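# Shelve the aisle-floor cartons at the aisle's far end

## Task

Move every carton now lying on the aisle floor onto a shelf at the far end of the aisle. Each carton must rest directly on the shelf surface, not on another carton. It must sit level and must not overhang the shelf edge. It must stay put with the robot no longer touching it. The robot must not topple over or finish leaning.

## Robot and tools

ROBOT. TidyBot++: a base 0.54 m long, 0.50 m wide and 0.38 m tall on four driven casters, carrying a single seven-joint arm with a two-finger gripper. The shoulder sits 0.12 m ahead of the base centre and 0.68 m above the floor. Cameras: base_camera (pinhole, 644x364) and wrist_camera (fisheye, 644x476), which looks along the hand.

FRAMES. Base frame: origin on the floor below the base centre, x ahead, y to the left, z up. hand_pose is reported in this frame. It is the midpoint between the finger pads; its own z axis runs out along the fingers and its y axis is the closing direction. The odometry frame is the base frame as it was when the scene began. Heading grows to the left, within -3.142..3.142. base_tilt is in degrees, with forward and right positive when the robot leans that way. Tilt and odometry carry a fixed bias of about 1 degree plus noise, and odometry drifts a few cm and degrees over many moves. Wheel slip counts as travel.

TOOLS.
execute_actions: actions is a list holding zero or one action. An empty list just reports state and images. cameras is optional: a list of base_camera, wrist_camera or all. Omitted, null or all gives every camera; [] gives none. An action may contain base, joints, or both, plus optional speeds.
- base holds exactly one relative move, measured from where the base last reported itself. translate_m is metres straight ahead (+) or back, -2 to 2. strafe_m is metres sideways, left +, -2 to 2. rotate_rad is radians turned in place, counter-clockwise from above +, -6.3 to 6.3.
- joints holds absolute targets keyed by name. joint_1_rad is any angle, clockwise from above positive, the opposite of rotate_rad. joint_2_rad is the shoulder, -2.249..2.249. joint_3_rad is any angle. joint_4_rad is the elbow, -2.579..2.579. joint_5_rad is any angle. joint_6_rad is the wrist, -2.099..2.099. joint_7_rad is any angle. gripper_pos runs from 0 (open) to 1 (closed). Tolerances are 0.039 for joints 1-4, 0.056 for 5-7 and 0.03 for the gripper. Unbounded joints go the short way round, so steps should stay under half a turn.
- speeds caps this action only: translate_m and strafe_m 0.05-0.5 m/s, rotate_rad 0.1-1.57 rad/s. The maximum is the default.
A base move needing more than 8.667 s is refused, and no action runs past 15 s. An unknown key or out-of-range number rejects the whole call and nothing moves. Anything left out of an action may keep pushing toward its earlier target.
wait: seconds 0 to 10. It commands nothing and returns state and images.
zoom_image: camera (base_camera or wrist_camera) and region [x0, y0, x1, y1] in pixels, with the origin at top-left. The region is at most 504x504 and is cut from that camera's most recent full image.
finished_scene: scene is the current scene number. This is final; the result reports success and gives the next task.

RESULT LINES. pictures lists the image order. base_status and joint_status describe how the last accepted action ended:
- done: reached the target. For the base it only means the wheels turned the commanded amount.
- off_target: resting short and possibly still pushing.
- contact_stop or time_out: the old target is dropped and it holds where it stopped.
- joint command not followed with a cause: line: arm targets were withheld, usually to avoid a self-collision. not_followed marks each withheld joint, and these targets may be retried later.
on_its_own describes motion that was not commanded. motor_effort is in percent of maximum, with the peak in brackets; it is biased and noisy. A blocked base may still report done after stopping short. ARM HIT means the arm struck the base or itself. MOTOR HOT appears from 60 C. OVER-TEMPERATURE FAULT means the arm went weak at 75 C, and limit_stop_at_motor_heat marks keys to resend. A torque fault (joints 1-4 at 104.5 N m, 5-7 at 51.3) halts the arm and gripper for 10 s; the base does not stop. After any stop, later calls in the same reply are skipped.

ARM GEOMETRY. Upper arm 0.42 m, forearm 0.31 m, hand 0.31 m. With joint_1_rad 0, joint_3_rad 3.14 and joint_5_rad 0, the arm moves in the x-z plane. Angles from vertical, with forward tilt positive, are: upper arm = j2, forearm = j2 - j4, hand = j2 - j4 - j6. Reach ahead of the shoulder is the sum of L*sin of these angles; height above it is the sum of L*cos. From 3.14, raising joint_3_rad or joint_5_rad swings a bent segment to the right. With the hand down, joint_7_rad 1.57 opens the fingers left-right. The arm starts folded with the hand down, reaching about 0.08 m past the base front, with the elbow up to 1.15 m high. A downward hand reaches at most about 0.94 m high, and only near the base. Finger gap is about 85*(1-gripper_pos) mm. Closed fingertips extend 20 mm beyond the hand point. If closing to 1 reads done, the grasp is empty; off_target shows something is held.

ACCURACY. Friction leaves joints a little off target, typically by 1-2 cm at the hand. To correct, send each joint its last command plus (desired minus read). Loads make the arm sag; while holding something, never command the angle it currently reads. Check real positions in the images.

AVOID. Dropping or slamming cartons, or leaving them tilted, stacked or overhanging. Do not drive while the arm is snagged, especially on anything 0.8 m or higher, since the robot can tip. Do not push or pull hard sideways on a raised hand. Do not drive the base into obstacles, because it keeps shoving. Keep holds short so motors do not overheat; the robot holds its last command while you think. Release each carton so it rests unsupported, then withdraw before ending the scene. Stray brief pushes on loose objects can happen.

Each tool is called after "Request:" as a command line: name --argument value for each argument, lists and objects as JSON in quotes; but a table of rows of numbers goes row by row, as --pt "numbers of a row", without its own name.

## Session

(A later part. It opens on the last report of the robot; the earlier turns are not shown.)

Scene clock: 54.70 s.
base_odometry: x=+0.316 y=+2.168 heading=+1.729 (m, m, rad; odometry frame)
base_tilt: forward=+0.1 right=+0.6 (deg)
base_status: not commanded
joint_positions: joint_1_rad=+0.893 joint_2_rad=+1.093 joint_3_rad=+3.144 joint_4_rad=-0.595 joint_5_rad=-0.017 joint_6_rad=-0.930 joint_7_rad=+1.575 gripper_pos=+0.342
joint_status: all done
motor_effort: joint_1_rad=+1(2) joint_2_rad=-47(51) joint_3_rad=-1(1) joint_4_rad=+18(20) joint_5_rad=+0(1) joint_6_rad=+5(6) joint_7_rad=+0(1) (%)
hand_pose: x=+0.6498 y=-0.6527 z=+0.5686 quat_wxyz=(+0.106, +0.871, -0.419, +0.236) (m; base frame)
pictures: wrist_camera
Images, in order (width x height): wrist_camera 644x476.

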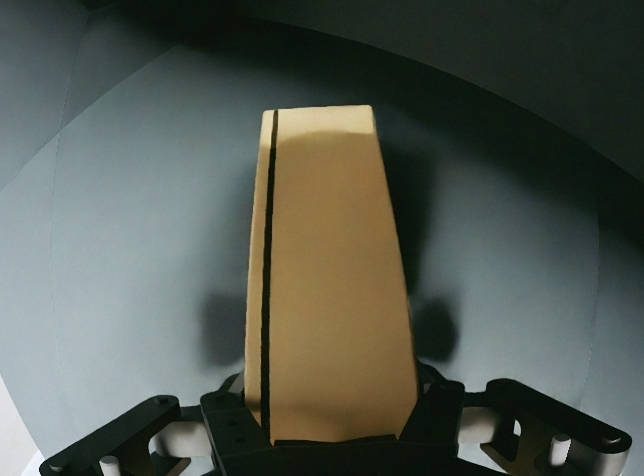

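Request:
execute_actions --actions '[{"joints":{"joint_2_rad":1.09,"gripper_pos":0}}]' --cameras '[]'

Request:
execute_actions --actions '[{"joints":{"joint_2_rad":1.03,"joint_6_rad":-0.78}}]' --cameras '[]'

Request:
execute_actions --actions '[{"base":{"translate_m":-0.2},"joints":{"joint_1_rad":0.3}}]'

Scene clock: 56.30 s.
base_odometry: x=+0.316 y=+2.168 heading=+1.729 (m, m, rad; odometry frame)
base_tilt: forward=+0.2 right=+0.6 (deg)
base_status: not commanded
joint_positions: joint_1_rad=+0.893 joint_2_rad=+1.092 joint_3_rad=+3.144 joint_4_rad=-0.595 joint_5_rad=-0.017 joint_6_rad=-0.930 joint_7_rad=+1.575 gripper_pos=+0.000
joint_status: all done
motor_effort: joint_1_rad=+0(1) joint_2_rad=-50(52) joint_3_rad=+0(1) joint_4_rad=+19(20) joint_5_rad=+1(0) joint_6_rad=+5(5) joint_7_rad=+0(1) (%)
hand_pose: x=+0.6501 y=-0.6530 z=+0.5698 quat_wxyz=(+0.106, +0.870, -0.418, +0.237) (m; base frame)
pictures: none
No camera images: the call's "cameras" was empty. Leave "cameras" out to get every camera's image.

Scene clock: 57.27 s.
base_odometry: x=+0.316 y=+2.168 heading=+1.729 (m, m, rad; odometry frame)
base_tilt: forward=+0.2 right=+0.6 (deg)
base_status: not commanded
joint_positions: joint_1_rad=+0.893 joint_2_rad=+1.036 joint_3_rad=+3.144 joint_4_rad=-0.592 joint_5_rad=-0.017 joint_6_rad=-0.813 joint_7_rad=+1.575 gripper_pos=+0.000
joint_status: all done
motor_effort: joint_1_rad=+0(0) joint_2_rad=-50(53) joint_3_rad=-1(1) joint_4_rad=+20(22) joint_5_rad=+1(1) joint_6_rad=+6(7) joint_7_rad=-2(1) (%)
hand_pose: x=+0.6716 y=-0.6804 z=+0.6404 quat_wxyz=(+0.143, +0.846, -0.407, +0.312) (m; base frame)
pictures: none
No camera images: the call's "cameras" was empty. Leave "cameras" out to get every camera's image.

Scene clock: 59.27 s.
base_odometry: x=+0.348 y=+1.970 heading=+1.729 (m, m, rad; odometry frame)
base_tilt: forward=+0.2 right=+0.6 (deg)
base_status: done
joint_positions: joint_1_rad=+0.299 joint_2_rad=+1.036 joint_3_rad=+3.142 joint_4_rad=-0.593 joint_5_rad=-0.017 joint_6_rad=-0.813 joint_7_rad=+1.575 gripper_pos=+0.000
joint_status: all done
motor_effort: joint_1_rad=+0(5) joint_2_rad=-49(54) joint_3_rad=-1(2) joint_4_rad=+20(22) joint_5_rad=+1(1) joint_6_rad=+7(7) joint_7_rad=+0(1) (%)
hand_pose: x=+0.9583 y=-0.2528 z=+0.6405 quat_wxyz=(+0.044, +0.929, -0.141, +0.341) (m; base frame)
pictures: base_camera, wrist_camera
Images, in order (width x height): base_camera 644x364, wrist_camera 644x476.

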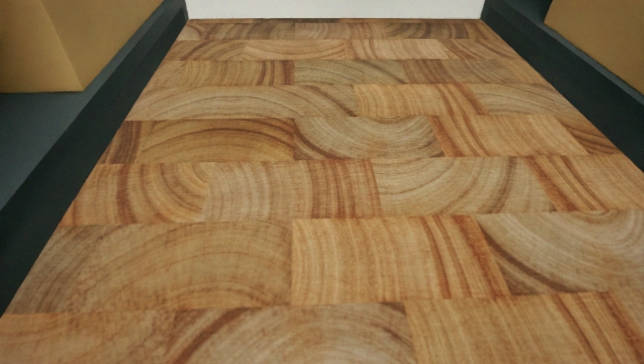

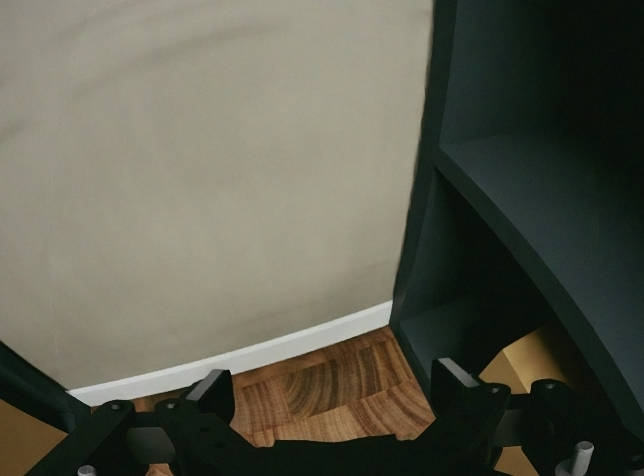

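Request:
execute_actions --actions '[{"base":{"translate_m":-1.04},"joints":{"joint_1_rad":-0.01,"joint_2_rad":1.8,"joint_4_rad":-0.64,"joint_6_rad":-0.12}}]' --cameras '["base_camera"]'

Request:
execute_actions --actions '[{"base":{"strafe_m":-0.35}}]'

Scene clock: 63.00 s.
base_odometry: x=+0.512 y=+0.943 heading=+1.729 (m, m, rad; odometry frame)
base_tilt: forward=+0.1 right=+0.5 (deg)
base_status: done
joint_positions: joint_1_rad=+0.005 joint_2_rad=+1.800 joint_3_rad=+3.142 joint_4_rad=-0.642 joint_5_rad=-0.017 joint_6_rad=-0.163 joint_7_rad=+1.575 gripper_pos=+0.000
joint_status: all done
motor_effort: joint_1_rad=+0(3) joint_2_rad=-48(56) joint_3_rad=-1(1) joint_4_rad=+15(20) joint_5_rad=+1(1) joint_6_rad=+5(6) joint_7_rad=-1(1) (%)
hand_pose: x=+0.8904 y=-0.0013 z=+0.0783 quat_wxyz=(-0.002, +0.964, -0.008, +0.265) (m; base frame)
pictures: base_camera
Images, in order (width x height): base_camera 644x364.

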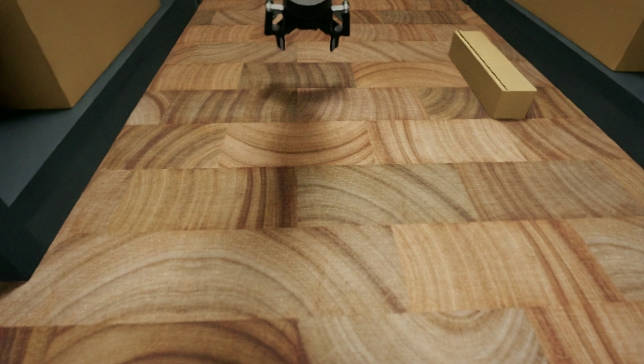

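Scene clock: 65.13 s.
base_odometry: x=+0.858 y=+0.998 heading=+1.729 (m, m, rad; odometry frame)
base_tilt: forward=+0.2 right=+0.5 (deg)
base_status: done
joint_positions: joint_1_rad=-0.001 joint_2_rad=+1.800 joint_3_rad=+3.142 joint_4_rad=-0.642 joint_5_rad=-0.017 joint_6_rad=-0.162 joint_7_rad=+1.575 gripper_pos=+0.000
joint_status: not commanded
motor_effort: joint_1_rad=+1(4) joint_2_rad=-48(49) joint_3_rad=-1(2) joint_4_rad=+14(14) joint_5_rad=+1(1) joint_6_rad=+5(6) joint_7_rad=-1(1) (%)
hand_pose: x=+0.8904 y=+0.0031 z=+0.0783 quat_wxyz=(-0.003, +0.964, -0.005, +0.265) (m; base frame)
pictures: base_camera, wrist_camera
Images, in order (width x height): base_camera 644x364, wrist_camera 644x476.

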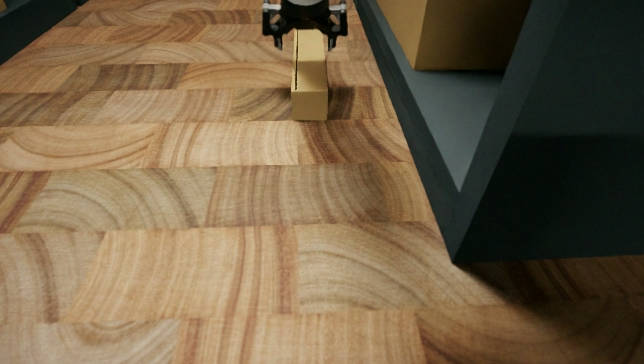

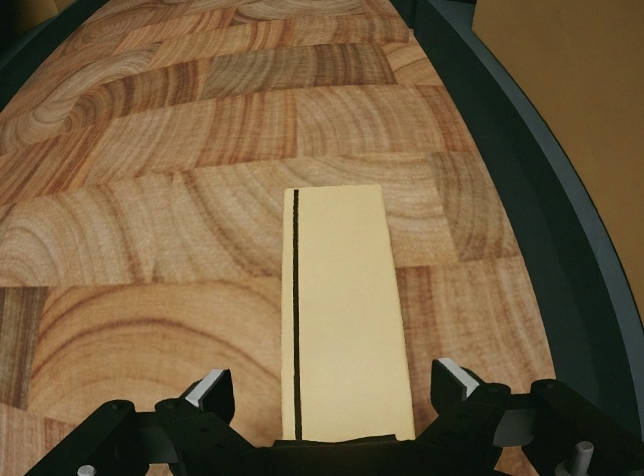

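Request:
execute_actions --actions '[{"base":{"strafe_m":-0.008},"joints":{"joint_2_rad":1.9,"joint_4_rad":-0.57}}]' --cameras '["wrist_camera"]'

Request:
execute_actions --actions '[{"joints":{"gripper_pos":1}}]' --cameras '[]'

Request:
execute_actions --actions '[{"base":{"strafe_m":0.23},"joints":{"joint_2_rad":1.035,"joint_4_rad":-0.6}}]'

Request:
execute_actions --actions '[{"base":{"translate_m":1.02},"joints":{"joint_6_rad":-0.96,"joint_1_rad":-0.25}}]'

Scene clock: 66.97 s.
base_odometry: x=+0.866 y=+0.999 heading=+1.728 (m, m, rad; odometry frame)
base_tilt: forward=+0.2 right=+0.5 (deg)
base_status: done
joint_positions: joint_1_rad=-0.003 joint_2_rad=+1.895 joint_3_rad=+3.142 joint_4_rad=-0.577 joint_5_rad=-0.017 joint_6_rad=-0.161 joint_7_rad=+1.575 gripper_pos=+0.000
joint_status: all done
motor_effort: joint_1_rad=+0(4) joint_2_rad=-46(49) joint_3_rad=-1(2) joint_4_rad=+13(15) joint_5_rad=+1(1) joint_6_rad=+5(6) joint_7_rad=+0(0) (%)
hand_pose: x=+0.8644 y=+0.0047 z=+0.0292 quat_wxyz=(-0.003, +0.968, -0.004, +0.251) (m; base frame)
pictures: wrist_camera
Images, in order (width x height): wrist_camera 644x476.

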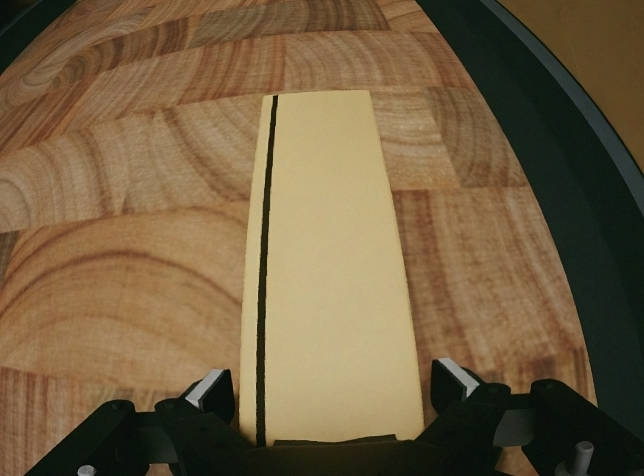

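Scene clock: 68.07 s.
base_odometry: x=+0.866 y=+0.999 heading=+1.728 (m, m, rad; odometry frame)
base_tilt: forward=+0.2 right=+0.6 (deg)
base_status: not commanded
joint_positions: joint_1_rad=-0.003 joint_2_rad=+1.892 joint_3_rad=+3.142 joint_4_rad=-0.575 joint_5_rad=-0.017 joint_6_rad=-0.161 joint_7_rad=+1.575 gripper_pos=+0.343
joint_status: gripper_pos off_target (ended at +0.343, target +1.000)
motor_effort: joint_1_rad=+0(0) joint_2_rad=-45(49) joint_3_rad=-1(1) joint_4_rad=+14(14) joint_5_rad=+1(1) joint_6_rad=+6(6) joint_7_rad=-1(1) (%)
hand_pose: x=+0.8675 y=+0.0047 z=+0.0323 quat_wxyz=(-0.003, +0.967, -0.004, +0.254) (m; base frame)
pictures: none
No camera images: the call's "cameras" was empty. Leave "cameras" out to get every camera's image.

Scene clock: 70.40 s.
base_odometry: x=+0.639 y=+0.963 heading=+1.729 (m, m, rad; odometry frame)
base_tilt: forward=+0.2 right=+0.5 (deg)
base_status: done
joint_positions: joint_1_rad=-0.017 joint_2_rad=+1.043 joint_3_rad=+3.142 joint_4_rad=-0.594 joint_5_rad=-0.017 joint_6_rad=-0.157 joint_7_rad=+1.575 gripper_pos=+0.343
joint_status: all done
motor_effort: joint_1_rad=+1(4) joint_2_rad=-53(57) joint_3_rad=-1(2) joint_4_rad=+23(23) joint_5_rad=+1(0) joint_6_rad=+11(11) joint_7_rad=-1(1) (%)
hand_pose: x=+1.0997 y=+0.0185 z=+0.8042 quat_wxyz=(-0.010, +0.781, +0.002, +0.624) (m; base frame)
pictures: base_camera, wrist_camera
Images, in order (width x height): base_camera 644x364, wrist_camera 644x476.

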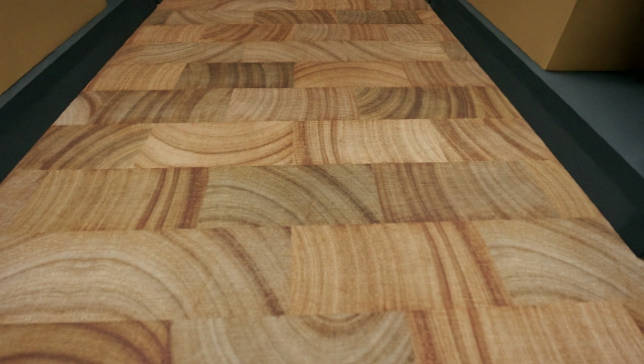

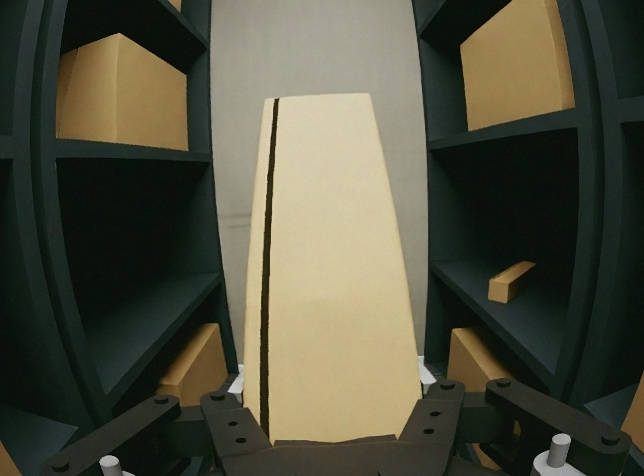

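Scene clock: 73.80 s.
base_odometry: x=+0.478 y=+1.970 heading=+1.729 (m, m, rad; odometry frame)
base_tilt: forward=+0.2 right=+0.5 (deg)
base_status: done
joint_positions: joint_1_rad=-0.252 joint_2_rad=+1.039 joint_3_rad=+3.138 joint_4_rad=-0.600 joint_5_rad=-0.017 joint_6_rad=-0.938 joint_7_rad=+1.575 gripper_pos=+0.343
joint_status: all done
motor_effort: joint_1_rad=+0(7) joint_2_rad=-52(54) joint_3_rad=-1(2) joint_4_rad=+21(24) joint_5_rad=+1(2) joint_6_rad=+6(11) joint_7_rad=-1(1) (%)
hand_pose: x=+0.9333 y=+0.2174 z=+0.6105 quat_wxyz=(-0.044, +0.953, +0.120, +0.275) (m; base frame)
pictures: base_camera, wrist_camera
Images, in order (width x height): base_camera 644x364, wrist_camera 644x476.

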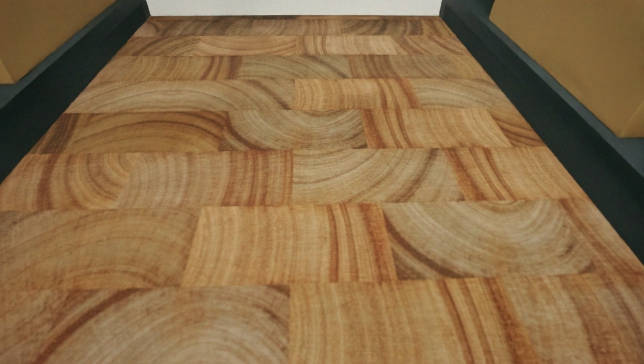

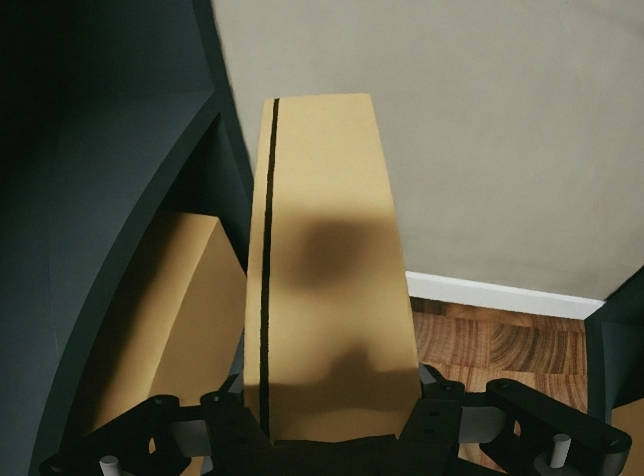

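Request:
execute_actions --actions '[{"base":{"translate_m":0.05},"joints":{"joint_1_rad":-0.8}}]' --cameras '["wrist_camera"]'

Request:
execute_actions --actions '[{"joints":{"joint_2_rad":1.105}}]' --cameras '["wrist_camera"]'

Scene clock: 76.27 s.
base_odometry: x=+0.470 y=+2.020 heading=+1.729 (m, m, rad; odometry frame)
base_tilt: forward=+0.2 right=+0.5 (deg)
base_status: done
joint_positions: joint_1_rad=-0.802 joint_2_rad=+1.039 joint_3_rad=+3.136 joint_4_rad=-0.600 joint_5_rad=-0.017 joint_6_rad=-0.938 joint_7_rad=+1.575 gripper_pos=+0.343
joint_status: all done
motor_effort: joint_1_rad=+0(7) joint_2_rad=-51(54) joint_3_rad=-1(3) joint_4_rad=+21(21) joint_5_rad=+1(0) joint_6_rad=+5(6) joint_7_rad=+0(0) (%)
hand_pose: x=+0.6990 y=+0.6114 z=+0.6105 quat_wxyz=(-0.118, +0.884, +0.375, +0.252) (m; base frame)
pictures: wrist_camera
Images, in order (width x height): wrist_camera 644x476.

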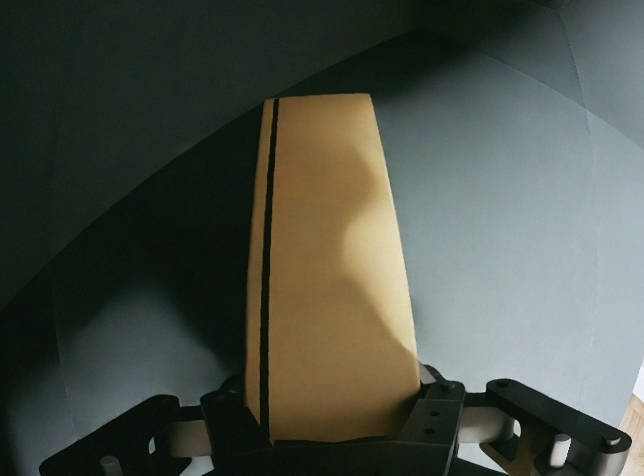

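Scene clock: 77.20 s.
base_odometry: x=+0.470 y=+2.020 heading=+1.729 (m, m, rad; odometry frame)
base_tilt: forward=+0.2 right=+0.5 (deg)
base_status: not commanded
joint_positions: joint_1_rad=-0.802 joint_2_rad=+1.093 joint_3_rad=+3.136 joint_4_rad=-0.597 joint_5_rad=-0.017 joint_6_rad=-0.938 joint_7_rad=+1.575 gripper_pos=+0.343
joint_status: all done
motor_effort: joint_1_rad=+0(1) joint_2_rad=-49(53) joint_3_rad=-1(1) joint_4_rad=+19(21) joint_5_rad=+1(0) joint_6_rad=+5(6) joint_7_rad=-1(1) (%)
hand_pose: x=+0.6961 y=+0.6084 z=+0.5671 quat_wxyz=(-0.108, +0.891, +0.377, +0.230) (m; base frame)
pictures: wrist_camera
Images, in order (width x height): wrist_camera 644x476.

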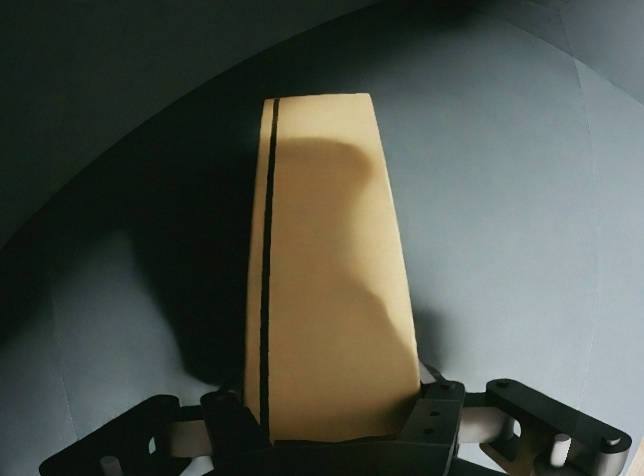

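Request:
execute_actions --actions '[{"joints":{"gripper_pos":0}}]' --cameras '[]'

Request:
execute_actions --actions '[{"joints":{"joint_2_rad":1.03}}]' --cameras '[]'

Request:
finished_scene --scene 1

Scene clock: 81.13 s.
base_odometry: x=+0.470 y=+2.020 heading=+1.729 (m, m, rad; odometry frame)
base_tilt: forward=+0.2 right=+0.5 (deg)
base_status: not commanded
joint_positions: joint_1_rad=-0.802 joint_2_rad=+1.094 joint_3_rad=+3.136 joint_4_rad=-0.596 joint_5_rad=-0.017 joint_6_rad=-0.938 joint_7_rad=+1.575 gripper_pos=+0.000
joint_status: all done
motor_effort: joint_1_rad=+0(0) joint_2_rad=-50(52) joint_3_rad=-1(1) joint_4_rad=+19(20) joint_5_rad=+1(1) joint_6_rad=+5(5) joint_7_rad=-2(1) (%)
hand_pose: x=+0.6963 y=+0.6085 z=+0.5663 quat_wxyz=(-0.108, +0.891, +0.377, +0.230) (m; base frame)
pictures: none
No camera images: the call's "cameras" was empty. Leave "cameras" out to get every camera's image.

Scene clock: 82.13 s.
base_odometry: x=+0.470 y=+2.020 heading=+1.729 (m, m, rad; odometry frame)
base_tilt: forward=+0.2 right=+0.5 (deg)
base_status: not commanded
joint_positions: joint_1_rad=-0.802 joint_2_rad=+1.036 joint_3_rad=+3.136 joint_4_rad=-0.597 joint_5_rad=-0.017 joint_6_rad=-0.938 joint_7_rad=+1.575 gripper_pos=+0.000
joint_status: all done
motor_effort: joint_1_rad=+0(0) joint_2_rad=-50(54) joint_3_rad=-1(1) joint_4_rad=+20(21) joint_5_rad=+1(1) joint_6_rad=+6(6) joint_7_rad=-1(1) (%)
hand_pose: x=+0.6998 y=+0.6122 z=+0.6147 quat_wxyz=(-0.119, +0.884, +0.374, +0.255) (m; base frame)
pictures: none
No camera images: the call's "cameras" was empty. Leave "cameras" out to get every camera's image.

The scene is finished: the task was done.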